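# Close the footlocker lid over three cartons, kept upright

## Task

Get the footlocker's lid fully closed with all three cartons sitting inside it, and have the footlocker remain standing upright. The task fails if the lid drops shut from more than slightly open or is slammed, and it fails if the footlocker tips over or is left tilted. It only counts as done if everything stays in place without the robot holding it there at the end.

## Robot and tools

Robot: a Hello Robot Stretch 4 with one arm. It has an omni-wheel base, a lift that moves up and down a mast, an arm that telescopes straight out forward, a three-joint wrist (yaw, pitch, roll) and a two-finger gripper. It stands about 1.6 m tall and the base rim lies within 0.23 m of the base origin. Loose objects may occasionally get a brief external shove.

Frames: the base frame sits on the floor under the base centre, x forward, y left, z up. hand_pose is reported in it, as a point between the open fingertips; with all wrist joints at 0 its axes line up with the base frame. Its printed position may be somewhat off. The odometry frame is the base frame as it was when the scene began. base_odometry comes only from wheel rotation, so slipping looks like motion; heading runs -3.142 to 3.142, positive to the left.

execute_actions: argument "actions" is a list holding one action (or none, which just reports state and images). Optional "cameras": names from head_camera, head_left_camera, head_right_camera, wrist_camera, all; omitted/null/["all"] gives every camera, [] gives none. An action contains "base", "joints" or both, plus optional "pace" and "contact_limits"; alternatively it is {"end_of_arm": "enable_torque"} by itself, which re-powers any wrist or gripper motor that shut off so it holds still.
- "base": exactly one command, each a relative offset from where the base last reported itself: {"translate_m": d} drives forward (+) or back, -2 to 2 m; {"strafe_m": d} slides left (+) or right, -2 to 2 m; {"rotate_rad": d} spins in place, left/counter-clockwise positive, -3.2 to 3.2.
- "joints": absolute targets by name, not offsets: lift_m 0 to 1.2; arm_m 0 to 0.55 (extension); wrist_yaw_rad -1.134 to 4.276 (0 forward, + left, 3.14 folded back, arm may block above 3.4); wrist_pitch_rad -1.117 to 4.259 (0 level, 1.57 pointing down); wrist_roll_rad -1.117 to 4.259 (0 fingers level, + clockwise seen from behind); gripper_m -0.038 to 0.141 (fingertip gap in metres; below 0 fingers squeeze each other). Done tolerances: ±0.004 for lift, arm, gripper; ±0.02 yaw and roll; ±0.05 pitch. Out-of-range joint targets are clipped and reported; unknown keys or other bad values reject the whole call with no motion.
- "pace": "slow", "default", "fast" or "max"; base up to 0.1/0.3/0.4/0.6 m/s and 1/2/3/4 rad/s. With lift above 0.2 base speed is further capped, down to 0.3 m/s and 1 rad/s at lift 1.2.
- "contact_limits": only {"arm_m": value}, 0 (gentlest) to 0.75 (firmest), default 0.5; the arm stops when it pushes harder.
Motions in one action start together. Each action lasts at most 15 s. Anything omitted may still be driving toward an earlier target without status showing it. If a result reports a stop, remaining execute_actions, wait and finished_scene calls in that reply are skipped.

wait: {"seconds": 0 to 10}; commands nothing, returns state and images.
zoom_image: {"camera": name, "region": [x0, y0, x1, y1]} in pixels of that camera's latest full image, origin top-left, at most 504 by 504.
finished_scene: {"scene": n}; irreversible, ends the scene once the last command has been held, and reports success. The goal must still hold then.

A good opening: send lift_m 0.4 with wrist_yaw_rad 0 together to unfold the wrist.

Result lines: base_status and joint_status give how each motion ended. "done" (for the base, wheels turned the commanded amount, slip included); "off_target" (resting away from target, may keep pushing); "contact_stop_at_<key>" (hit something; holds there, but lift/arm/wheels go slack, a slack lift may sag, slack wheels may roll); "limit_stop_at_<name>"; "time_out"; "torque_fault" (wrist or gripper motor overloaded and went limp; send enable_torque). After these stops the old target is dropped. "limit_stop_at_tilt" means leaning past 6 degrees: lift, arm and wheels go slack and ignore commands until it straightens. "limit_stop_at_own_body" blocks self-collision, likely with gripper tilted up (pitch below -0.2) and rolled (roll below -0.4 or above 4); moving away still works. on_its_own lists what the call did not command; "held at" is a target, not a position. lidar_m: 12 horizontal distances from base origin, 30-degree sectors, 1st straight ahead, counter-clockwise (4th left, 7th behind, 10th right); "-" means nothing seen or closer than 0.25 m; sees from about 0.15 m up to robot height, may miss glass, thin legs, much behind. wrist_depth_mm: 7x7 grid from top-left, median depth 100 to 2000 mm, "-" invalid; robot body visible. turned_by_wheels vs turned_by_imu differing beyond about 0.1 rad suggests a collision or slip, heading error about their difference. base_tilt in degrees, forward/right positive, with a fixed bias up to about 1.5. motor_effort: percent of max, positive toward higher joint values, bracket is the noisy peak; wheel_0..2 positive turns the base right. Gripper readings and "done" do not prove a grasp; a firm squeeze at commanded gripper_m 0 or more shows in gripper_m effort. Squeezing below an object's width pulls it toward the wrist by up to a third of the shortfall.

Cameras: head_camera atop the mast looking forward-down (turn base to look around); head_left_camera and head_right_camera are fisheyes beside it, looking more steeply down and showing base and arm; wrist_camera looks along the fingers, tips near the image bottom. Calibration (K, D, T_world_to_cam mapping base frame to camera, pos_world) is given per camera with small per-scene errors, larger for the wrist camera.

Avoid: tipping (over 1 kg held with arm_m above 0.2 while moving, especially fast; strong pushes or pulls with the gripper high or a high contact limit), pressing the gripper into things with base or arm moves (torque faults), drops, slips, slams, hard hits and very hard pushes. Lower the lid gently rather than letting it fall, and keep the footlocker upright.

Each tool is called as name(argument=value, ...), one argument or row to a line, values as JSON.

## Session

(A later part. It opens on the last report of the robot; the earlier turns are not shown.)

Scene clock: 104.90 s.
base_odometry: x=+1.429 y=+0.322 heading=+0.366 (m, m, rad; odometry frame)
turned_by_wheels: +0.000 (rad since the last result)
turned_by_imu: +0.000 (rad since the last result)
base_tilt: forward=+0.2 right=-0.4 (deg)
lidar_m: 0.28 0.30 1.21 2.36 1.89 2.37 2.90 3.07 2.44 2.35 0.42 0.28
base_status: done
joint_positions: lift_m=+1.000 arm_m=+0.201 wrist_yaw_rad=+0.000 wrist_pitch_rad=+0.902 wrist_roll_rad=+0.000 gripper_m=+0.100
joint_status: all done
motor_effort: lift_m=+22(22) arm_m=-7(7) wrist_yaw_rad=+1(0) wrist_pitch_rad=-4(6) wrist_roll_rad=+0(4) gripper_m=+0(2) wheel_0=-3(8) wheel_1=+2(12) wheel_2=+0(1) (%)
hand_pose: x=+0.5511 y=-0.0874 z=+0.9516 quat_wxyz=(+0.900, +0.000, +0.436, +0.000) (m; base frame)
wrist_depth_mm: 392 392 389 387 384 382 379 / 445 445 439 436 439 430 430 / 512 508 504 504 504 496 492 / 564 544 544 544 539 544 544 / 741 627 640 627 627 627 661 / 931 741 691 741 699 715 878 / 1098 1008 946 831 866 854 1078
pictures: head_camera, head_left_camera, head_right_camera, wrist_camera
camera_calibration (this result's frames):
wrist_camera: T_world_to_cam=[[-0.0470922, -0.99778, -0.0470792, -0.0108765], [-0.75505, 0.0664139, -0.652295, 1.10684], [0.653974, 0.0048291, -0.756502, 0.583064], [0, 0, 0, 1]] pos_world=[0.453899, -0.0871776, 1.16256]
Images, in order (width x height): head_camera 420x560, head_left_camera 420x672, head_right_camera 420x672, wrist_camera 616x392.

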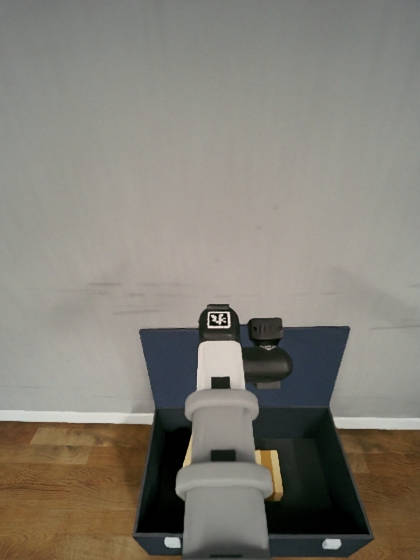

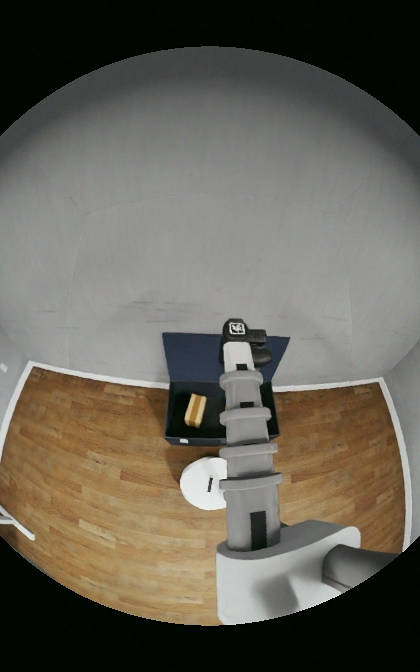

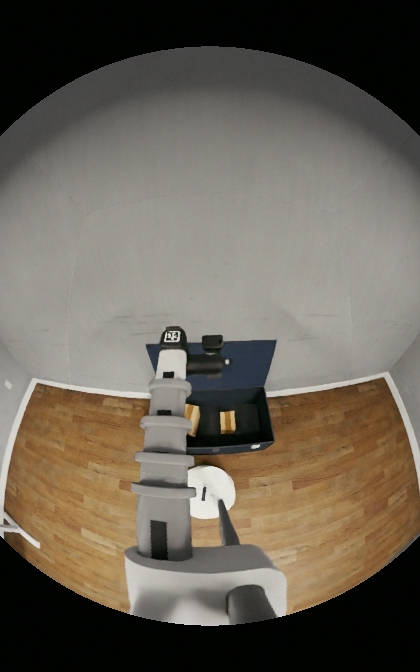

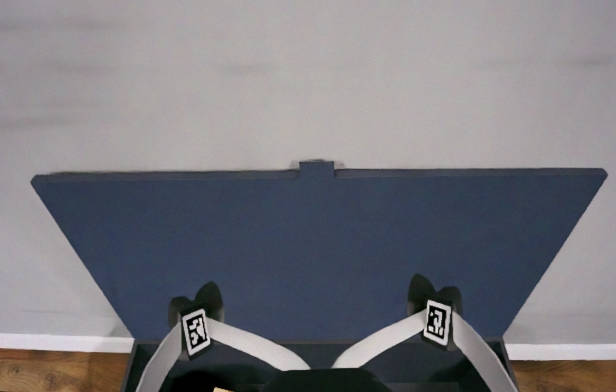

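execute_actions(
  actions=[
    {"base":{"translate_m":-0.12},"joints":{"lift_m":0.49,"arm_m":0.35,"wrist_pitch_rad":-0.5,"gripper_m":0.085}},
  ],
)

Scene clock: 163.60 s.
base_odometry: x=+1.317 y=+0.279 heading=+0.365 (m, m, rad; odometry frame)
turned_by_wheels: +0.000 (rad since the last result)
turned_by_imu: +0.000 (rad since the last result)
base_tilt: forward=+0.2 right=-0.6 (deg)
lidar_m: 0.39 0.42 1.38 2.36 1.84 2.42 2.78 2.95 2.42 2.35 0.57 0.41
base_status: done
joint_positions: lift_m=+0.490 arm_m=+0.349 wrist_yaw_rad=+0.000 wrist_pitch_rad=-0.498 wrist_roll_rad=+0.000 gripper_m=+0.085
joint_status: all done
motor_effort: lift_m=+15(20) arm_m=+7(8) wrist_yaw_rad=+1(0) wrist_pitch_rad=-5(11) wrist_roll_rad=-1(1) gripper_m=+0(1) wheel_0=-3(6) wheel_1=-3(7) wheel_2=+4(14) (%)
hand_pose: x=+0.7731 y=-0.0874 z=+0.8062 quat_wxyz=(+0.969, +0.000, -0.246, +0.000) (m; base frame)
wrist_depth_mm: 683 668 647 634 621 603 597 / 609 597 580 569 554 549 539 / 549 530 525 517 504 496 492 / 496 488 480 473 466 459 445 / 455 445 439 433 427 421 413 / 415 410 224 399 216 389 384 / 389 384 342 351 343 332 343
pictures: head_camera, head_left_camera, head_right_camera, wrist_camera
camera_calibration (this result's frames):
wrist_camera: T_world_to_cam=[[0.0383756, -0.997785, -0.0543438, -0.0674697], [0.513934, 0.0663476, -0.85526, 0.362181], [0.856971, 0.00489193, 0.515342, -0.85447], [0, 0, 0, 1]] pos_world=[0.548708, -0.0871701, 0.746437]
Images, in order (width x height): head_camera 420x560, head_left_camera 420x672, head_right_camera 420x672, wrist_camera 616x392.

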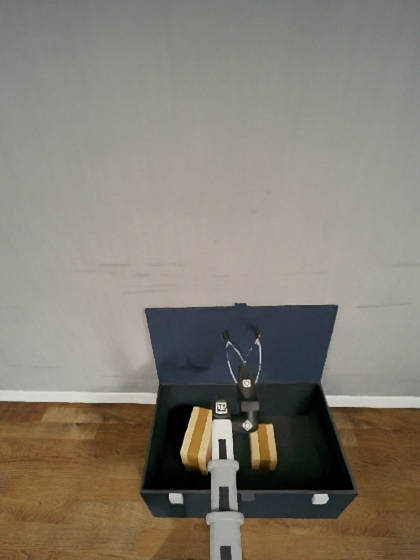

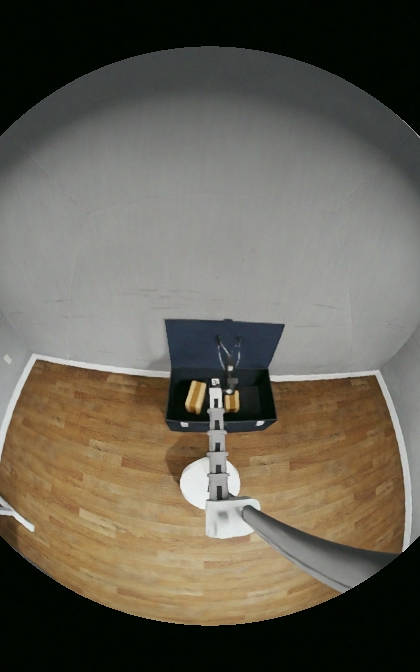

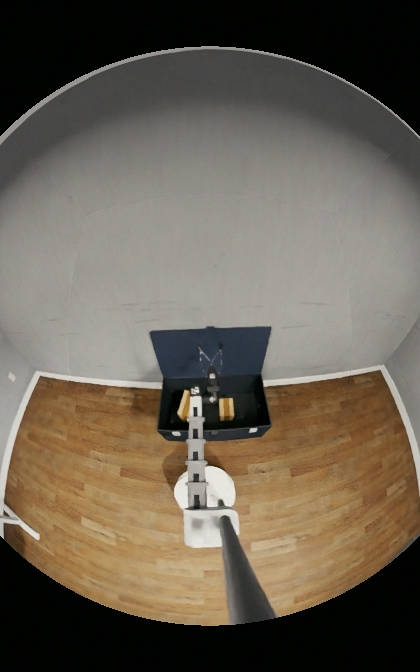

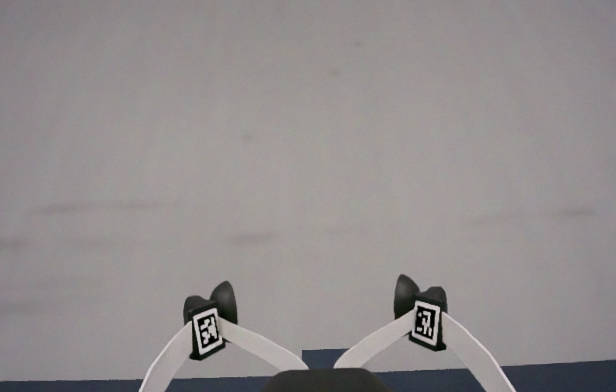

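execute_actions(
  actions=[
    {"joints":{"arm_m":0.44,"wrist_yaw_rad":-0.06}},
  ],
  cameras=["head_camera","wrist_camera"],
)

Scene clock: 170.73 s.
base_odometry: x=+1.317 y=+0.279 heading=+0.365 (m, m, rad; odometry frame)
turned_by_wheels: +0.000 (rad since the last result)
turned_by_imu: +0.000 (rad since the last result)
base_tilt: forward=+0.2 right=-0.5 (deg)
lidar_m: 0.40 0.43 1.38 2.37 1.84 2.42 2.78 2.94 2.40 2.35 0.61 0.43
base_status: not commanded
joint_positions: lift_m=+0.490 arm_m=+0.439 wrist_yaw_rad=-0.060 wrist_pitch_rad=-0.498 wrist_roll_rad=+0.000 gripper_m=+0.085
joint_status: all done
motor_effort: lift_m=+15(15) arm_m=+8(7) wrist_yaw_rad=+0(2) wrist_pitch_rad=-6(6) wrist_roll_rad=+0(1) gripper_m=+0(3) wheel_0=-3(3) wheel_1=-3(3) wheel_2=+4(4) (%)
hand_pose: x=+0.8574 y=-0.1024 z=+0.8063 quat_wxyz=(+0.969, -0.007, -0.246, -0.029) (m; base frame)
wrist_depth_mm: 508 508 504 500 500 496 496 / 452 449 449 449 445 449 445 / 407 410 407 407 404 404 404 / 373 370 368 373 370 368 370 / 342 340 342 342 342 338 342 / 315 315 224 317 217 315 314 / 293 294 262 268 267 264 273
pictures: head_camera, wrist_camera
camera_calibration (this result's frames):
wrist_camera: T_world_to_cam=[[-0.0214647, -0.998292, -0.0543331, -0.0344496], [0.51722, 0.0354198, -0.855119, 0.313827], [0.855583, -0.046457, 0.515577, -0.930914], [0, 0, 0, 1]] pos_world=[0.633417, -0.088754, 0.746445]
Images, in order (width x height): head_camera 420x560, wrist_camera 616x392.

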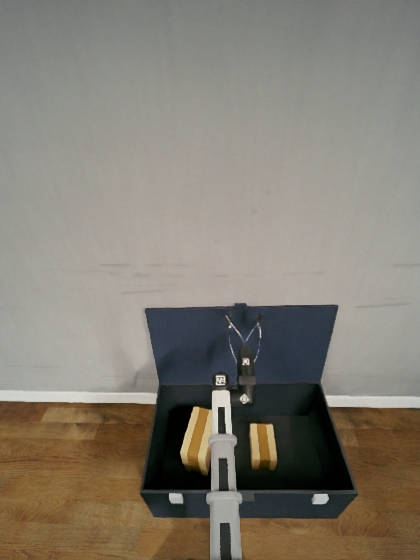

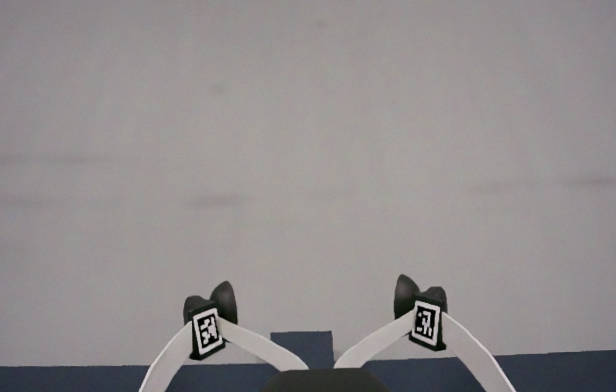

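execute_actions(
  actions=[
    {"base":{"strafe_m":0.009},"joints":{"arm_m":0.48,"lift_m":0.48},"pace":"slow","contact_limits":{"arm_m":0.15}},
  ],
  cameras=["head_camera","wrist_camera"],
)

Scene clock: 178.77 s.
base_odometry: x=+1.314 y=+0.287 heading=+0.365 (m, m, rad; odometry frame)
turned_by_wheels: +0.000 (rad since the last result)
turned_by_imu: +0.000 (rad since the last result)
base_tilt: forward=+0.3 right=-0.4 (deg)
lidar_m: 0.37 0.44 1.38 2.34 1.84 2.40 2.78 2.95 2.43 2.32 0.57 0.42
base_status: done
joint_positions: lift_m=+0.480 arm_m=+0.479 wrist_yaw_rad=-0.060 wrist_pitch_rad=-0.498 wrist_roll_rad=+0.000 gripper_m=+0.085
joint_status: all done
motor_effort: lift_m=+14(14) arm_m=+7(7) wrist_yaw_rad=+0(0) wrist_pitch_rad=-4(4) wrist_roll_rad=+0(1) gripper_m=-1(2) wheel_0=-4(8) wheel_1=+4(7) wheel_2=+0(5) (%)
contact_limits: arm_m 0.15
hand_pose: x=+0.8974 y=-0.1024 z=+0.7963 quat_wxyz=(+0.969, -0.007, -0.246, -0.029) (m; base frame)
wrist_depth_mm: 442 445 439 439 436 436 439 / 397 394 392 392 394 392 394 / 353 353 357 355 353 357 357 / 325 325 324 325 324 327 320 / 298 298 300 297 298 298 298 / 277 276 224 255 216 277 274 / 230 229 224 229 229 226 235
pictures: head_camera, wrist_camera
camera_calibration (this result's frames):
wrist_camera: T_world_to_cam=[[-0.0214816, -0.998292, -0.0543334, -0.034122], [0.517221, 0.0354113, -0.855119, 0.28462], [0.855582, -0.0464717, 0.515577, -0.95998], [0, 0, 0, 1]] pos_world=[0.673398, -0.0887544, 0.736473]
Images, in order (width x height): head_camera 420x560, wrist_camera 616x392.

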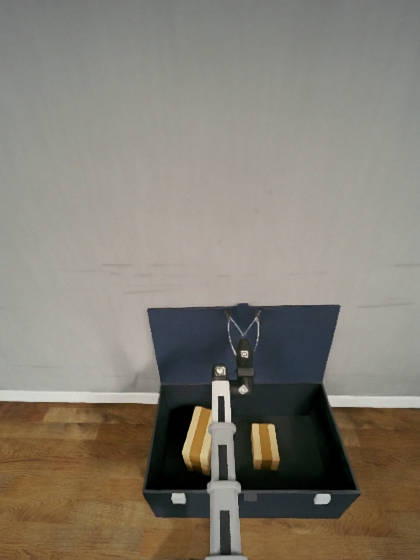

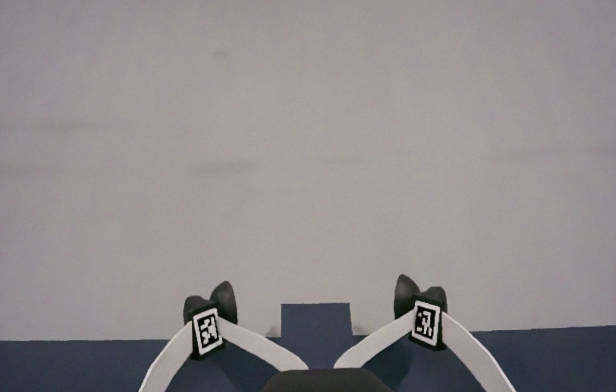

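execute_actions(
  actions=[
    {"joints":{"arm_m":0.508},"pace":"slow","contact_limits":{"arm_m":0.12}},
  ],
  cameras=["head_camera","wrist_camera"],
)

zoom_image(
  camera="head_camera",
  region=[205, 280, 285, 350],
)

Scene clock: 184.50 s.
base_odometry: x=+1.314 y=+0.287 heading=+0.365 (m, m, rad; odometry frame)
turned_by_wheels: +0.000 (rad since the last result)
turned_by_imu: +0.000 (rad since the last result)
base_tilt: forward=+0.2 right=-0.4 (deg)
lidar_m: 0.40 0.42 1.35 2.34 1.85 2.38 2.79 2.94 2.46 2.35 0.60 0.43
base_status: not commanded
joint_positions: lift_m=+0.480 arm_m=+0.507 wrist_yaw_rad=-0.061 wrist_pitch_rad=-0.505 wrist_roll_rad=+0.000 gripper_m=+0.085
joint_status: all done
motor_effort: lift_m=+15(14) arm_m=+8(9) wrist_yaw_rad=+3(3) wrist_pitch_rad=+17(16) wrist_roll_rad=-3(1) gripper_m=-2(1) wheel_0=-5(4) wheel_1=+4(4) wheel_2=+0(0) (%)
contact_limits: arm_m 0.12
hand_pose: x=+0.9241 y=-0.1026 z=+0.7982 quat_wxyz=(+0.968, -0.007, -0.250, -0.029) (m; base frame)
wrist_depth_mm: 407 404 404 399 404 402 404 / 362 359 359 359 359 357 359 / 324 324 325 322 324 324 324 / 296 296 296 294 294 294 293 / 271 272 271 271 271 271 270 / 250 250 222 228 218 249 250 / 204 203 200 206 206 202 210
pictures: head_camera, wrist_camera
camera_calibration (this result's frames):
wrist_camera: T_world_to_cam=[[-0.0219119, -0.998286, -0.0542752, -0.0332692], [0.523583, 0.0347895, -0.851264, 0.263392], [0.851693, -0.0470704, 0.521923, -0.985348], [0, 0, 0, 1]] pos_world=[0.700577, -0.0887562, 0.736687]
Images, in order (width x height): head_camera 420x560, wrist_camera 616x392.

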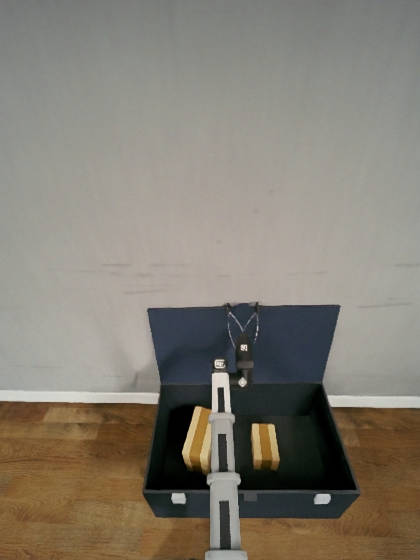

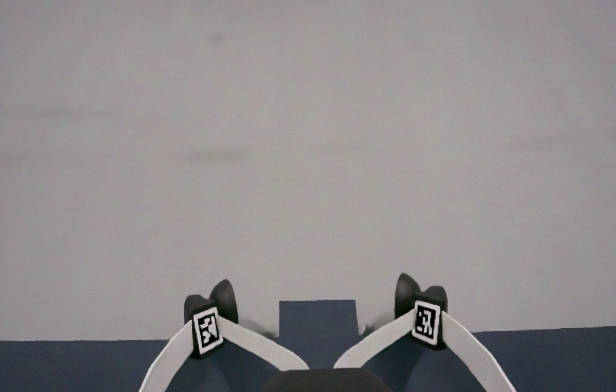

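Region (205, 280, 285, 350) of head_camera's 420x560 image, scaled by 6.300, with more detail than that image has; it fills the top 441 rows of this view, and the rest is white.

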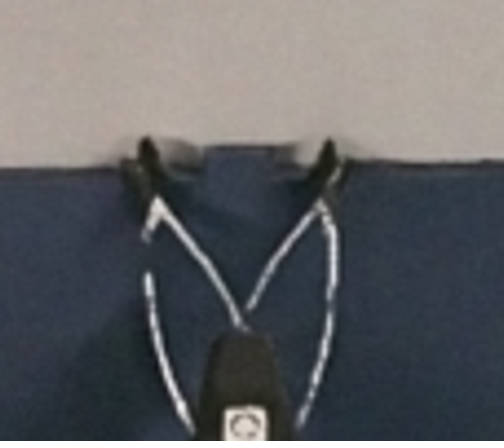

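execute_actions(
  actions=[
    {"joints":{"arm_m":0.499},"pace":"slow"},
  ],
  cameras=["wrist_camera"],
)

execute_actions(
  actions=[
    {"joints":{"gripper_m":0.045},"pace":"slow"},
  ],
  cameras=["head_camera","wrist_camera"],
)

zoom_image(
  camera="head_camera",
  region=[205, 280, 285, 350],
)

Scene clock: 194.03 s.
base_odometry: x=+1.314 y=+0.287 heading=+0.365 (m, m, rad; odometry frame)
turned_by_wheels: +0.000 (rad since the last result)
turned_by_imu: +0.000 (rad since the last result)
base_tilt: forward=+0.2 right=-0.5 (deg)
lidar_m: 0.38 0.42 1.37 2.36 1.82 2.41 2.77 2.95 2.42 2.34 0.58 0.43
base_status: not commanded
joint_positions: lift_m=+0.480 arm_m=+0.500 wrist_yaw_rad=-0.060 wrist_pitch_rad=-0.505 wrist_roll_rad=+0.000 gripper_m=+0.085
joint_status: all done
motor_effort: lift_m=+14(14) arm_m=-7(8) wrist_yaw_rad=+0(3) wrist_pitch_rad=+14(17) wrist_roll_rad=-2(1) gripper_m=-2(0) wheel_0=-4(4) wheel_1=+4(4) wheel_2=+0(0) (%)
hand_pose: x=+0.9181 y=-0.1024 z=+0.7980 quat_wxyz=(+0.968, -0.007, -0.250, -0.029) (m; base frame)
wrist_depth_mm: 413 413 413 415 415 410 413 / 368 368 368 366 368 368 368 / 332 332 332 330 329 330 330 / 303 303 300 301 301 303 300 / 277 277 277 276 277 278 277 / 256 256 220 229 216 255 256 / 206 206 202 207 207 204 211
pictures: wrist_camera
camera_calibration (this result's frames):
wrist_camera: T_world_to_cam=[[-0.0210222, -0.998306, -0.0542601, -0.0340126], [0.522925, 0.0352773, -0.851648, 0.267332], [0.852119, -0.0462775, 0.521297, -0.979937], [0, 0, 0, 1]] pos_world=[0.694513, -0.0887348, 0.736666]
Images, in order (width x height): wrist_camera 616x392.

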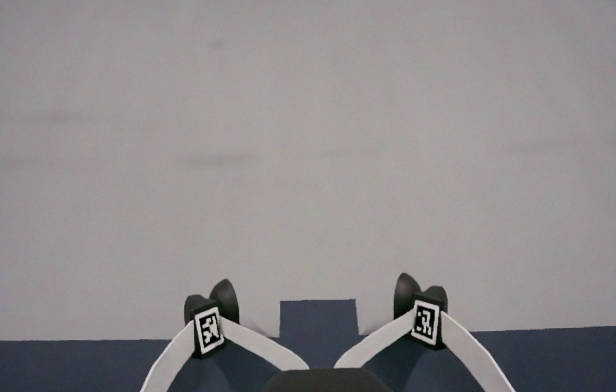

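Scene clock: 195.87 s.
base_odometry: x=+1.314 y=+0.287 heading=+0.365 (m, m, rad; odometry frame)
turned_by_wheels: +0.000 (rad since the last result)
turned_by_imu: +0.000 (rad since the last result)
base_tilt: forward=+0.3 right=-0.4 (deg)
lidar_m: 0.41 0.42 1.39 2.37 1.84 2.37 2.78 2.95 2.44 2.36 0.61 0.42
base_status: not commanded
joint_positions: lift_m=+0.480 arm_m=+0.500 wrist_yaw_rad=-0.059 wrist_pitch_rad=-0.505 wrist_roll_rad=+0.000 gripper_m=+0.045
joint_status: all done
motor_effort: lift_m=+14(14) arm_m=-7(7) wrist_yaw_rad=-3(5) wrist_pitch_rad=+16(15) wrist_roll_rad=-1(1) gripper_m=-6(7) wheel_0=-4(5) wheel_1=+4(4) wheel_2=+0(0) (%)
hand_pose: x=+0.9180 y=-0.1021 z=+0.7981 quat_wxyz=(+0.968, -0.007, -0.250, -0.028) (m; base frame)
wrist_depth_mm: 415 415 415 415 413 410 410 / 370 368 368 366 366 366 366 / 334 330 332 332 330 329 329 / 303 303 303 303 301 300 300 / 277 278 278 277 277 278 277 / 257 256 250 234 211 256 255 / 211 212 206 213 209 207 215
pictures: head_camera, wrist_camera
camera_calibration (this result's frames):
wrist_camera: T_world_to_cam=[[-0.0199576, -0.998329, -0.054227, -0.0347525], [0.523041, 0.0357985, -0.851555, 0.267277], [0.852074, -0.0453579, 0.521453, -0.979867], [0, 0, 0, 1]] pos_world=[0.694428, -0.0887073, 0.736671]
Images, in order (width x height): head_camera 420x560, wrist_camera 616x392.

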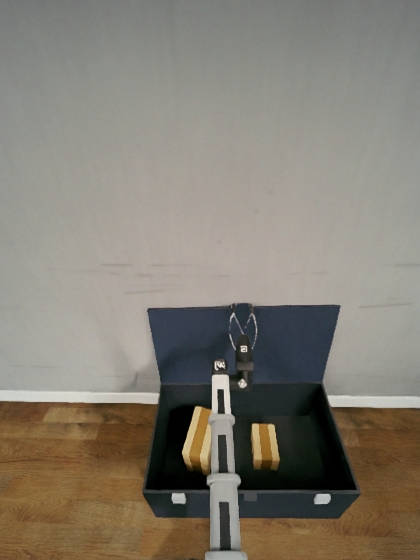

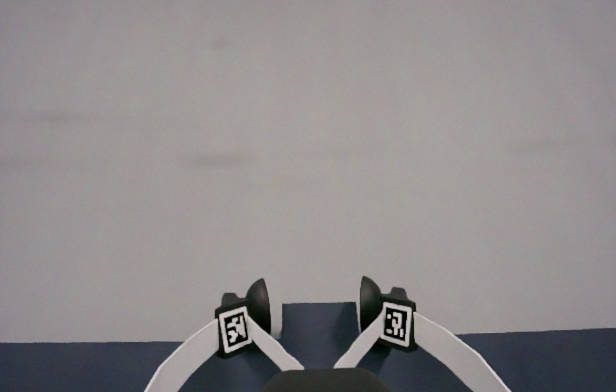

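Region (205, 280, 285, 350) of head_camera's 420x560 image, scaled by 6.300, with more detail than that image has; it fills the top 441 rows of this view, and the rest is white.

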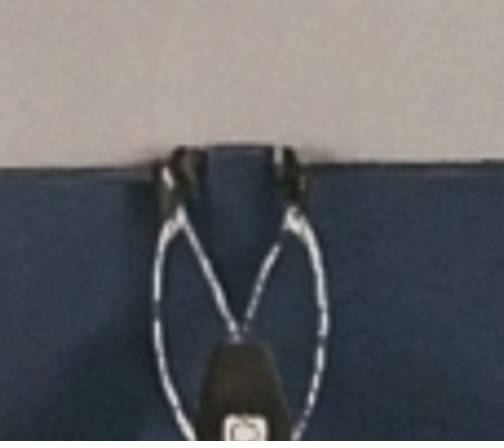

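execute_actions(
  actions=[
    {"joints":{"lift_m":0.487},"pace":"slow"},
  ],
  cameras=["wrist_camera"],
)

Scene clock: 199.30 s.
base_odometry: x=+1.314 y=+0.287 heading=+0.365 (m, m, rad; odometry frame)
turned_by_wheels: +0.000 (rad since the last result)
turned_by_imu: +0.000 (rad since the last result)
base_tilt: forward=+0.3 right=-0.4 (deg)
lidar_m: 0.41 0.42 1.40 2.37 1.82 2.38 2.79 2.95 2.41 2.34 0.56 0.43
base_status: not commanded
joint_positions: lift_m=+0.487 arm_m=+0.500 wrist_yaw_rad=-0.060 wrist_pitch_rad=-0.499 wrist_roll_rad=+0.000 gripper_m=+0.045
joint_status: all done
motor_effort: lift_m=+22(23) arm_m=-7(6) wrist_yaw_rad=-1(3) wrist_pitch_rad=-1(15) wrist_roll_rad=+0(1) gripper_m=-3(5) wheel_0=-4(4) wheel_1=+4(4) wheel_2=+0(0) (%)
hand_pose: x=+0.9187 y=-0.1023 z=+0.8030 quat_wxyz=(+0.969, -0.007, -0.247, -0.029) (m; base frame)
wrist_depth_mm: 407 407 404 402 404 404 404 / 368 366 362 362 359 362 362 / 329 330 329 327 327 327 329 / 300 300 300 300 301 300 298 / 276 276 274 276 276 274 274 / 255 255 252 233 209 255 254 / 210 211 205 211 208 208 215
pictures: wrist_camera
camera_calibration (this result's frames):
wrist_camera: T_world_to_cam=[[-0.0209985, -0.998298, -0.0544076, -0.0335891], [0.518357, 0.035663, -0.85442, 0.277745], [0.854907, -0.0461441, 0.516726, -0.981939], [0, 0, 0, 1]] pos_world=[0.69479, -0.0887479, 0.742877]
Images, in order (width x height): wrist_camera 616x392.

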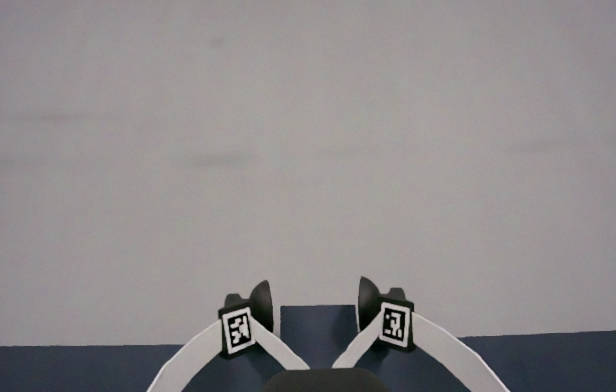

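execute_actions(
  actions=[
    {"joints":{"gripper_m":0.01},"pace":"slow"},
  ],
  cameras=["head_camera","wrist_camera"],
)

zoom_image(
  camera="wrist_camera",
  region=[200, 250, 440, 392],
)

Scene clock: 204.53 s.
base_odometry: x=+1.314 y=+0.287 heading=+0.365 (m, m, rad; odometry frame)
turned_by_wheels: +0.000 (rad since the last result)
turned_by_imu: +0.000 (rad since the last result)
base_tilt: forward=+0.2 right=-0.4 (deg)
lidar_m: 0.41 0.42 1.39 2.36 1.82 2.42 2.76 2.94 2.43 2.37 0.60 0.43
base_status: not commanded
joint_positions: lift_m=+0.487 arm_m=+0.500 wrist_yaw_rad=-0.061 wrist_pitch_rad=-0.503 wrist_roll_rad=+0.000 gripper_m=+0.010
joint_status: all done
motor_effort: lift_m=+20(22) arm_m=-6(6) wrist_yaw_rad=+2(2) wrist_pitch_rad=+8(9) wrist_roll_rad=+0(1) gripper_m=-17(17) wheel_0=-4(4) wheel_1=+4(4) wheel_2=+0(0) (%)
hand_pose: x=+0.9181 y=-0.1025 z=+0.8041 quat_wxyz=(+0.968, -0.007, -0.249, -0.029) (m; base frame)
wrist_depth_mm: 418 413 415 410 413 410 413 / 368 366 366 366 366 368 364 / 332 330 330 329 329 330 330 / 301 303 301 301 300 300 301 / 278 277 278 278 277 277 276 / 255 257 253 257 201 255 255 / 206 206 201 210 203 160 211
pictures: head_camera, wrist_camera
camera_calibration (this result's frames):
wrist_camera: T_world_to_cam=[[-0.0217795, -0.998294, -0.0541644, -0.0332186], [0.52154, 0.0348764, -0.852514, 0.274469], [0.852949, -0.0468162, 0.519891, -0.982814], [0, 0, 0, 1]] pos_world=[0.694419, -0.0887461, 0.743145]
Images, in order (width x height): head_camera 420x560, wrist_camera 616x392.

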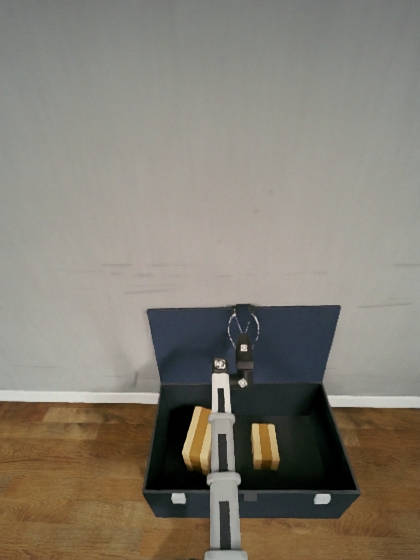

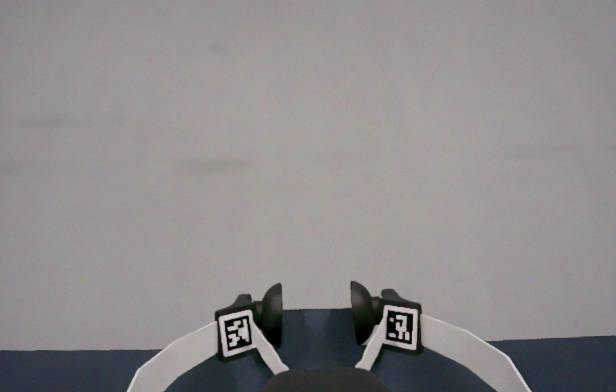

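Region (200, 250, 440, 392) of wrist_camera's 616x392 image, scaled by 2.100; it fills the top 298 rows of this view, and the rest is white.

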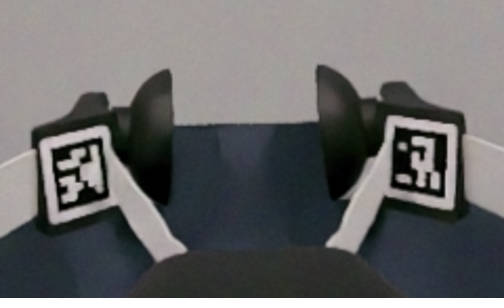

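execute_actions(
  actions=[
    {"joints":{"gripper_m":-0.005,"arm_m":0.445,"lift_m":0.496},"pace":"slow"},
  ],
  cameras=["head_camera","wrist_camera"],
)

Scene clock: 221.67 s.
base_odometry: x=+1.314 y=+0.287 heading=+0.365 (m, m, rad; odometry frame)
turned_by_wheels: +0.000 (rad since the last result)
turned_by_imu: +0.000 (rad since the last result)
base_tilt: forward=+0.3 right=-0.4 (deg)
lidar_m: 0.41 0.41 1.37 2.36 1.85 2.39 2.79 2.96 2.41 2.35 0.59 0.42
base_status: not commanded
joint_positions: lift_m=+0.496 arm_m=+0.446 wrist_yaw_rad=-0.060 wrist_pitch_rad=-0.498 wrist_roll_rad=+0.000 gripper_m=-0.004
joint_status: all done
motor_effort: lift_m=+22(23) arm_m=-7(7) wrist_yaw_rad=+1(2) wrist_pitch_rad=-2(9) wrist_roll_rad=-1(1) gripper_m=-20(22) wheel_0=-4(4) wheel_1=+4(4) wheel_2=+0(0) (%)
hand_pose: x=+0.8649 y=-0.1026 z=+0.8118 quat_wxyz=(+0.969, -0.007, -0.246, -0.029) (m; base frame)
wrist_depth_mm: 492 496 496 496 488 488 492 / 442 442 442 439 436 439 439 / 397 399 397 394 397 397 399 / 362 362 364 364 362 362 362 / 334 332 336 332 332 332 332 / 310 309 303 307 200 307 307 / 205 204 202 209 205 157 211
pictures: head_camera, wrist_camera
camera_calibration (this result's frames):
wrist_camera: T_world_to_cam=[[-0.0219954, -0.998283, -0.0542975, -0.0336915], [0.51753, 0.0350984, -0.854945, 0.314206], [0.855383, -0.0469055, 0.515869, -0.940231], [0, 0, 0, 1]] pos_world=[0.640905, -0.0887637, 0.751835]
Images, in order (width x height): head_camera 420x560, wrist_camera 616x392.

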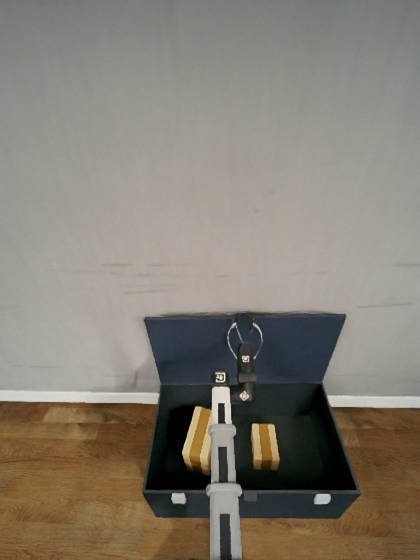

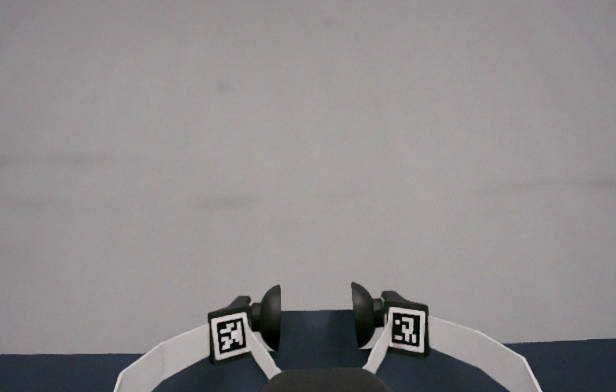

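execute_actions(
  actions=[
    {"joints":{"arm_m":0.365,"lift_m":0.489},"pace":"slow"},
  ],
  cameras=["head_camera","wrist_camera"],
)

Scene clock: 227.43 s.
base_odometry: x=+1.314 y=+0.287 heading=+0.365 (m, m, rad; odometry frame)
turned_by_wheels: +0.000 (rad since the last result)
turned_by_imu: +0.000 (rad since the last result)
base_tilt: forward=+0.2 right=-0.3 (deg)
lidar_m: 0.39 0.41 1.38 2.37 1.84 2.41 2.77 2.95 2.42 2.35 0.60 0.42
base_status: not commanded
joint_positions: lift_m=+0.489 arm_m=+0.366 wrist_yaw_rad=-0.060 wrist_pitch_rad=-0.497 wrist_roll_rad=+0.000 gripper_m=-0.004
joint_status: all done
motor_effort: lift_m=+15(22) arm_m=-7(7) wrist_yaw_rad=+1(2) wrist_pitch_rad=-7(17) wrist_roll_rad=-1(0) gripper_m=-21(20) wheel_0=-4(4) wheel_1=+4(4) wheel_2=+0(0) (%)
hand_pose: x=+0.7851 y=-0.1025 z=+0.8051 quat_wxyz=(+0.969, -0.007, -0.246, -0.029) (m; base frame)
wrist_depth_mm: 621 621 621 621 615 615 615 / 549 549 554 549 554 554 554 / 504 504 500 496 500 496 492 / 455 452 455 459 459 455 449 / 418 424 421 421 421 418 418 / 389 389 382 389 202 387 387 / 208 206 207 212 211 157 216
pictures: head_camera, wrist_camera
camera_calibration (this result's frames):
wrist_camera: T_world_to_cam=[[-0.021705, -0.998286, -0.054344, -0.0359239], [0.516475, 0.0353457, -0.855572, 0.351145], [0.856027, -0.0466375, 0.514823, -0.868125], [0, 0, 0, 1]] pos_world=[0.561001, -0.088761, 0.745408]
Images, in order (width x height): head_camera 420x560, wrist_camera 616x392.

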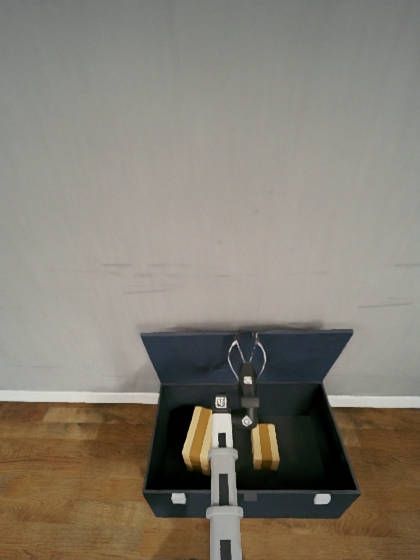

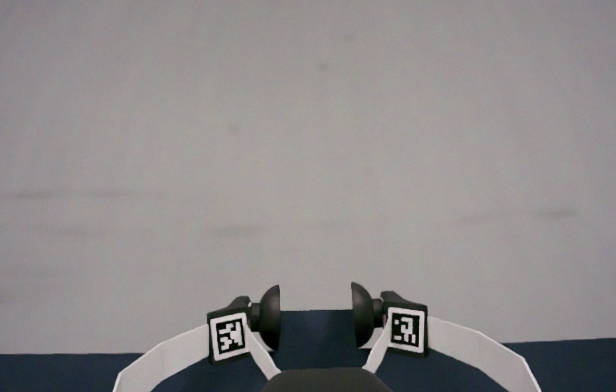

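execute_actions(
  actions=[
    {"joints":{"arm_m":0.325,"lift_m":0.480},"pace":"slow"},
  ],
  cameras=[],
)

execute_actions(
  actions=[
    {"joints":{"arm_m":0.286,"lift_m":0.467},"pace":"slow"},
  ],
  cameras=["head_camera","wrist_camera"],
)

Scene clock: 233.30 s.
base_odometry: x=+1.314 y=+0.287 heading=+0.365 (m, m, rad; odometry frame)
turned_by_wheels: +0.000 (rad since the last result)
turned_by_imu: +0.000 (rad since the last result)
base_tilt: forward=+0.3 right=-0.5 (deg)
lidar_m: 0.40 0.43 1.35 2.35 1.83 2.38 2.76 2.97 2.43 2.35 0.58 0.41
base_status: not commanded
joint_positions: lift_m=+0.480 arm_m=+0.326 wrist_yaw_rad=-0.060 wrist_pitch_rad=-0.497 wrist_roll_rad=+0.000 gripper_m=-0.004
joint_status: all done
motor_effort: lift_m=+15(15) arm_m=-7(7) wrist_yaw_rad=+0(0) wrist_pitch_rad=-9(15) wrist_roll_rad=+0(0) gripper_m=-20(21) wheel_0=-4(4) wheel_1=+4(4) wheel_2=+0(0) (%)
hand_pose: x=+0.7451 y=-0.1024 z=+0.7959 quat_wxyz=(+0.969, -0.007, -0.246, -0.029) (m; base frame)
wrist_depth_mm: 683 683 676 683 668 676 676 / 609 609 609 609 609 609 603 / 554 544 554 554 549 549 549 / 504 500 500 500 504 500 504 / 462 459 462 462 462 459 459 / 430 430 418 433 202 427 427 / 211 209 209 214 213 158 217
pictures: none
No camera images: the call's "cameras" was empty. Leave "cameras" out to get every camera's image.

Scene clock: 234.83 s.
base_odometry: x=+1.314 y=+0.287 heading=+0.365 (m, m, rad; odometry frame)
turned_by_wheels: +0.000 (rad since the last result)
turned_by_imu: +0.000 (rad since the last result)
base_tilt: forward=+0.2 right=-0.4 (deg)
lidar_m: 0.41 0.41 1.39 2.36 1.86 2.36 2.76 2.97 2.42 2.35 0.60 0.41
base_status: not commanded
joint_positions: lift_m=+0.467 arm_m=+0.287 wrist_yaw_rad=-0.060 wrist_pitch_rad=-0.497 wrist_roll_rad=+0.000 gripper_m=-0.004
joint_status: all done
motor_effort: lift_m=+15(15) arm_m=-6(7) wrist_yaw_rad=-1(1) wrist_pitch_rad=-9(20) wrist_roll_rad=+0(0) gripper_m=-19(19) wheel_0=-4(4) wheel_1=+4(4) wheel_2=+0(0) (%)
hand_pose: x=+0.7061 y=-0.1024 z=+0.7830 quat_wxyz=(+0.969, -0.007, -0.246, -0.029) (m; base frame)
wrist_depth_mm: 750 741 732 741 741 741 741 / 668 676 661 661 661 668 661 / 597 609 603 591 597 591 597 / 549 549 544 549 549 549 549 / 504 508 504 504 500 500 508 / 469 466 462 469 200 462 466 / 212 212 212 217 216 156 220
pictures: head_camera, wrist_camera
camera_calibration (this result's frames):
wrist_camera: T_world_to_cam=[[-0.0212674, -0.998295, -0.0543552, -0.0390286], [0.516209, 0.0355953, -0.855723, 0.373341], [0.856199, -0.0462576, 0.514571, -0.789066], [0, 0, 0, 1]] pos_world=[0.482045, -0.0887515, 0.723386]
Images, in order (width x height): head_camera 420x560, wrist_camera 616x392.

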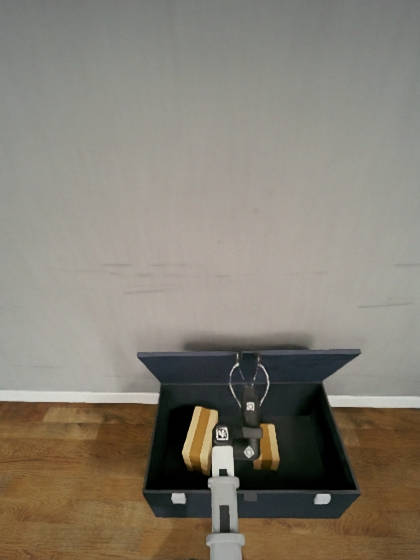

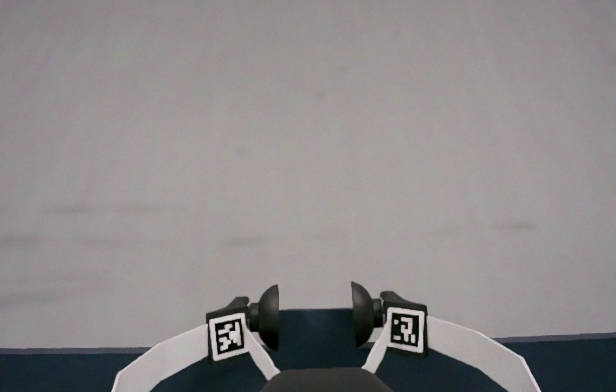

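execute_actions(
  actions=[
    {"joints":{"arm_m":0.249,"lift_m":0.450},"pace":"slow"},
  ],
  cameras=[],
)

execute_actions(
  actions=[
    {"joints":{"arm_m":0.213,"lift_m":0.430},"pace":"slow"},
  ],
  cameras=["head_camera","wrist_camera"],
)

Scene clock: 238.40 s.
base_odometry: x=+1.314 y=+0.287 heading=+0.365 (m, m, rad; odometry frame)
turned_by_wheels: +0.000 (rad since the last result)
turned_by_imu: +0.000 (rad since the last result)
base_tilt: forward=+0.3 right=-0.4 (deg)
lidar_m: 0.39 0.42 1.37 2.34 1.84 2.37 2.78 2.91 2.43 2.35 0.61 0.43
base_status: not commanded
joint_positions: lift_m=+0.450 arm_m=+0.250 wrist_yaw_rad=-0.060 wrist_pitch_rad=-0.498 wrist_roll_rad=+0.000 gripper_m=-0.004
joint_status: all done
motor_effort: lift_m=+15(14) arm_m=-7(8) wrist_yaw_rad=-1(1) wrist_pitch_rad=-5(25) wrist_roll_rad=+0(1) gripper_m=-19(20) wheel_0=-4(4) wheel_1=+4(4) wheel_2=+0(0) (%)
hand_pose: x=+0.6690 y=-0.1024 z=+0.7663 quat_wxyz=(+0.969, -0.007, -0.246, -0.029) (m; base frame)
wrist_depth_mm: 809 798 788 809 798 798 798 / 723 723 715 715 707 707 715 / 654 654 647 654 654 647 654 / 591 603 597 591 591 591 591 / 549 549 549 549 539 544 544 / 504 508 496 225 201 504 500 / 214 214 215 218 218 157 222
pictures: none
No camera images: the call's "cameras" was empty. Leave "cameras" out to get every camera's image.

Scene clock: 239.87 s.
base_odometry: x=+1.314 y=+0.287 heading=+0.366 (m, m, rad; odometry frame)
turned_by_wheels: +0.000 (rad since the last result)
turned_by_imu: +0.000 (rad since the last result)
base_tilt: forward=+0.2 right=-0.4 (deg)
lidar_m: 0.39 0.44 1.38 2.35 1.83 2.38 2.78 2.93 2.41 2.35 0.61 0.41
base_status: not commanded
joint_positions: lift_m=+0.430 arm_m=+0.214 wrist_yaw_rad=-0.059 wrist_pitch_rad=-0.498 wrist_roll_rad=+0.000 gripper_m=-0.004
joint_status: all done
motor_effort: lift_m=+15(14) arm_m=-7(7) wrist_yaw_rad=-1(1) wrist_pitch_rad=-3(31) wrist_roll_rad=-1(1) gripper_m=-20(21) wheel_0=-3(4) wheel_1=+4(4) wheel_2=+0(0) (%)
hand_pose: x=+0.6329 y=-0.1023 z=+0.7464 quat_wxyz=(+0.969, -0.007, -0.246, -0.029) (m; base frame)
wrist_depth_mm: 878 866 854 842 866 866 854 / 768 768 778 759 759 768 768 / 691 699 699 691 699 699 691 / 634 640 640 634 640 634 634 / 580 585 585 585 585 580 585 / 544 544 530 223 201 539 539 / 215 216 218 220 221 156 225
pictures: head_camera, wrist_camera
camera_calibration (this result's frames):
wrist_camera: T_world_to_cam=[[-0.0209909, -0.998304, -0.0542955, -0.0427347], [0.517532, 0.0356154, -0.854923, 0.378421], [0.855407, -0.0460452, 0.515906, -0.707995], [0, 0, 0, 1]] pos_world=[0.408882, -0.0887397, 0.68646]
Images, in order (width x height): head_camera 420x560, wrist_camera 616x392.

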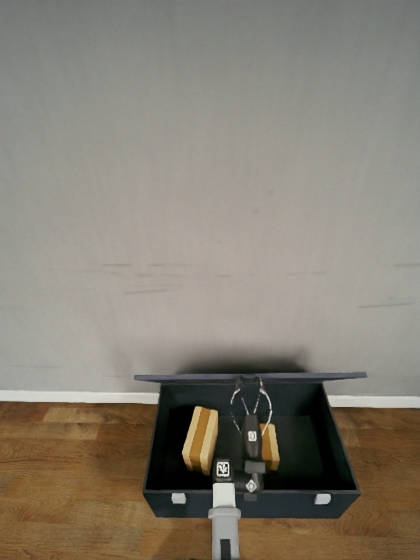

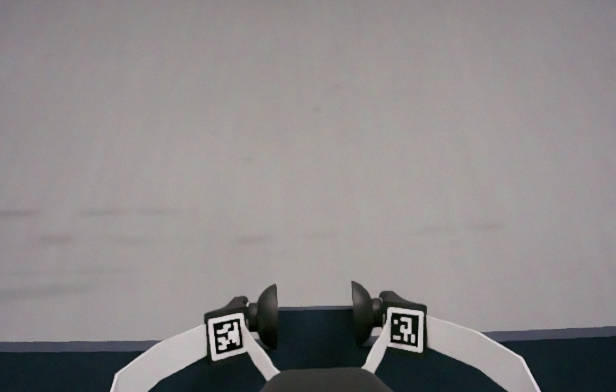

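execute_actions(
  actions=[
    {"base":{"translate_m":-0.035},"joints":{"lift_m":0.408},"pace":"slow"},
  ],
  cameras=["wrist_camera"],
)

execute_actions(
  actions=[
    {"base":{"translate_m":-0.0325},"joints":{"lift_m":0.383},"pace":"slow"},
  ],
  cameras=["head_camera","wrist_camera"],
)

Scene clock: 248.10 s.
base_odometry: x=+1.281 y=+0.275 heading=+0.365 (m, m, rad; odometry frame)
turned_by_wheels: +0.000 (rad since the last result)
turned_by_imu: +0.000 (rad since the last result)
base_tilt: forward=+0.3 right=-0.4 (deg)
lidar_m: 0.43 0.44 1.44 2.35 1.85 2.40 2.73 2.88 2.44 2.34 0.66 0.47
base_status: done
joint_positions: lift_m=+0.408 arm_m=+0.214 wrist_yaw_rad=-0.059 wrist_pitch_rad=-0.497 wrist_roll_rad=+0.000 gripper_m=-0.005
joint_status: all done
motor_effort: lift_m=+15(14) arm_m=-5(7) wrist_yaw_rad=-2(2) wrist_pitch_rad=-8(29) wrist_roll_rad=-1(0) gripper_m=-18(21) wheel_0=-2(3) wheel_1=-4(5) wheel_2=+6(9) (%)
hand_pose: x=+0.6328 y=-0.1023 z=+0.7240 quat_wxyz=(+0.969, -0.007, -0.246, -0.029) (m; base frame)
wrist_depth_mm: 917 917 917 917 917 917 904 / 831 820 820 809 820 820 809 / 750 750 732 741 750 732 741 / 676 676 683 676 668 668 668 / 627 621 621 627 621 615 621 / 569 580 564 222 201 574 574 / 217 218 219 221 224 157 227
pictures: wrist_camera
camera_calibration (this result's frames):
wrist_camera: T_world_to_cam=[[-0.0207863, -0.998306, -0.0543446, -0.0439871], [0.516454, 0.0358208, -0.855565, 0.360527], [0.856062, -0.0458505, 0.514835, -0.696003], [0, 0, 0, 1]] pos_world=[0.408712, -0.088739, 0.664391]
Images, in order (width x height): wrist_camera 616x392.

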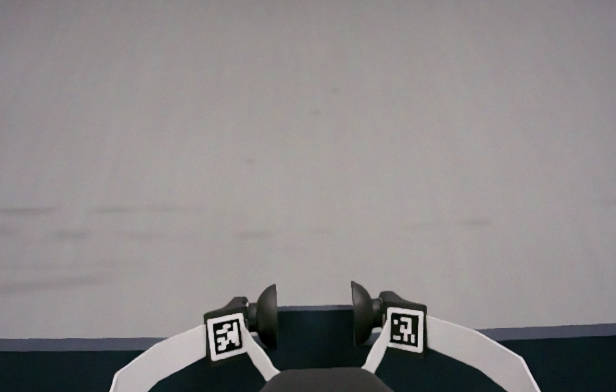

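Scene clock: 249.53 s.
base_odometry: x=+1.251 y=+0.264 heading=+0.366 (m, m, rad; odometry frame)
turned_by_wheels: +0.000 (rad since the last result)
turned_by_imu: +0.000 (rad since the last result)
base_tilt: forward=+0.2 right=-0.3 (deg)
lidar_m: 0.47 0.46 1.51 2.37 1.83 2.42 2.73 2.88 2.42 2.34 0.70 0.48
base_status: done
joint_positions: lift_m=+0.383 arm_m=+0.214 wrist_yaw_rad=-0.059 wrist_pitch_rad=-0.496 wrist_roll_rad=+0.000 gripper_m=-0.005
joint_status: all done
motor_effort: lift_m=+15(16) arm_m=-4(5) wrist_yaw_rad=-2(3) wrist_pitch_rad=-10(26) wrist_roll_rad=+0(0) gripper_m=-19(20) wheel_0=-3(3) wheel_1=-4(6) wheel_2=+7(9) (%)
hand_pose: x=+0.6329 y=-0.1022 z=+0.6988 quat_wxyz=(+0.969, -0.007, -0.246, -0.029) (m; base frame)
wrist_depth_mm: 976 976 976 976 960 960 976 / 866 866 866 878 854 842 866 / 788 788 768 778 778 778 788 / 723 715 707 707 707 707 715 / 647 654 654 661 654 661 654 / 603 603 603 222 200 609 603 / 220 220 222 223 226 156 230
pictures: head_camera, wrist_camera
camera_calibration (this result's frames):
wrist_camera: T_world_to_cam=[[-0.02062, -0.998308, -0.0543712, -0.0453959], [0.515847, 0.0359618, -0.855926, 0.339563], [0.856432, -0.0456964, 0.514233, -0.682919], [0, 0, 0, 1]] pos_world=[0.408775, -0.0887373, 0.639351]
Images, in order (width x height): head_camera 420x560, wrist_camera 616x392.

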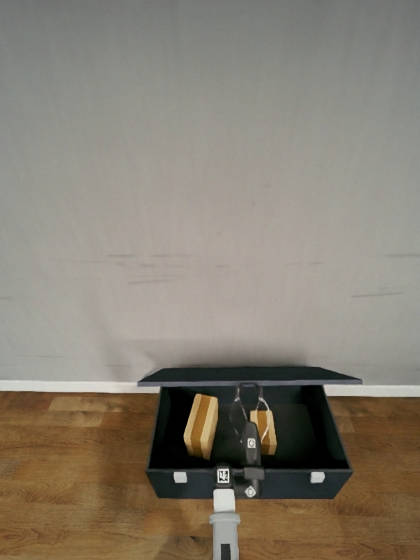

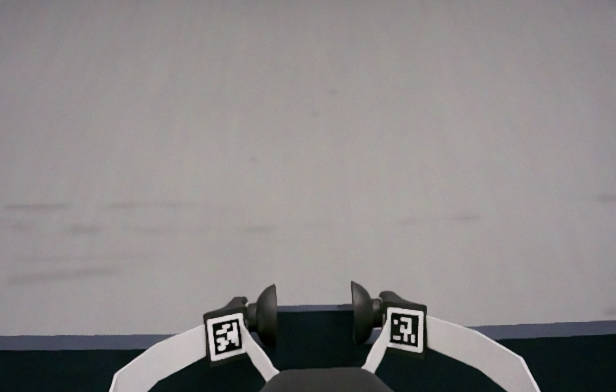

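execute_actions(
  actions=[
    {"base":{"translate_m":-0.029},"joints":{"lift_m":0.354},"pace":"slow"},
  ],
  cameras=[],
)

execute_actions(
  actions=[
    {"base":{"translate_m":-0.027},"joints":{"lift_m":0.323},"pace":"slow"},
  ],
  cameras=["head_camera","wrist_camera"],
)

Scene clock: 253.87 s.
base_odometry: x=+1.225 y=+0.253 heading=+0.366 (m, m, rad; odometry frame)
turned_by_wheels: +0.000 (rad since the last result)
turned_by_imu: +0.000 (rad since the last result)
base_tilt: forward=+0.2 right=-0.6 (deg)
lidar_m: 0.49 0.51 1.53 2.36 1.81 2.40 2.68 2.85 2.44 2.36 1.44 0.53
base_status: done
joint_positions: lift_m=+0.354 arm_m=+0.214 wrist_yaw_rad=-0.059 wrist_pitch_rad=-0.498 wrist_roll_rad=+0.000 gripper_m=-0.005
joint_status: all done
motor_effort: lift_m=+15(15) arm_m=-5(5) wrist_yaw_rad=-2(3) wrist_pitch_rad=-3(21) wrist_roll_rad=+0(0) gripper_m=-19(20) wheel_0=-3(2) wheel_1=-4(6) wheel_2=+7(10) (%)
hand_pose: x=+0.6326 y=-0.1023 z=+0.6703 quat_wxyz=(+0.969, -0.007, -0.246, -0.029) (m; base frame)
wrist_depth_mm: 1008 1025 1008 991 1025 1008 1025 / 917 904 891 904 904 917 891 / 831 820 831 798 809 809 820 / 741 741 759 759 750 741 750 / 699 691 691 691 683 691 691 / 640 634 640 221 200 634 634 / 224 222 226 224 228 157 234
pictures: none
No camera images: the call's "cameras" was empty. Leave "cameras" out to get every camera's image.

Scene clock: 255.20 s.
base_odometry: x=+1.200 y=+0.244 heading=+0.366 (m, m, rad; odometry frame)
turned_by_wheels: +0.000 (rad since the last result)
turned_by_imu: +0.000 (rad since the last result)
base_tilt: forward=+0.2 right=-0.4 (deg)
lidar_m: 0.51 0.52 1.60 2.35 1.79 2.38 2.64 2.81 2.44 2.35 1.46 0.56
base_status: done
joint_positions: lift_m=+0.323 arm_m=+0.214 wrist_yaw_rad=-0.059 wrist_pitch_rad=-0.499 wrist_roll_rad=+0.000 gripper_m=-0.005
joint_status: all done
motor_effort: lift_m=+15(15) arm_m=-5(5) wrist_yaw_rad=-1(2) wrist_pitch_rad=-2(21) wrist_roll_rad=+0(1) gripper_m=-20(20) wheel_0=-3(4) wheel_1=-4(4) wheel_2=+6(12) (%)
hand_pose: x=+0.6325 y=-0.1023 z=+0.6395 quat_wxyz=(+0.969, -0.007, -0.247, -0.029) (m; base frame)
wrist_depth_mm: 1060 1042 1042 1060 1060 1060 1060 / 960 946 931 946 946 917 946 / 854 866 854 866 854 866 854 / 788 778 778 788 778 778 788 / 723 732 715 715 707 715 723 / 661 668 661 220 200 661 661 / 224 223 226 225 230 157 237
pictures: head_camera, wrist_camera
camera_calibration (this result's frames):
wrist_camera: T_world_to_cam=[[-0.020815, -0.998309, -0.054282, -0.0486268], [0.517856, 0.0356772, -0.854724, 0.286885], [0.855215, -0.0459013, 0.516237, -0.652584], [0, 0, 0, 1]] pos_world=[0.408522, -0.0887343, 0.579456]
Images, in order (width x height): head_camera 420x560, wrist_camera 616x392.

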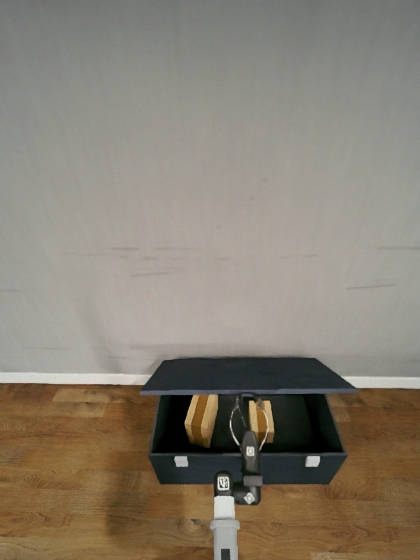

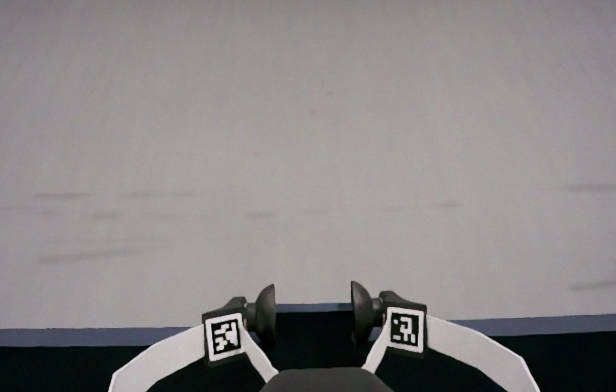

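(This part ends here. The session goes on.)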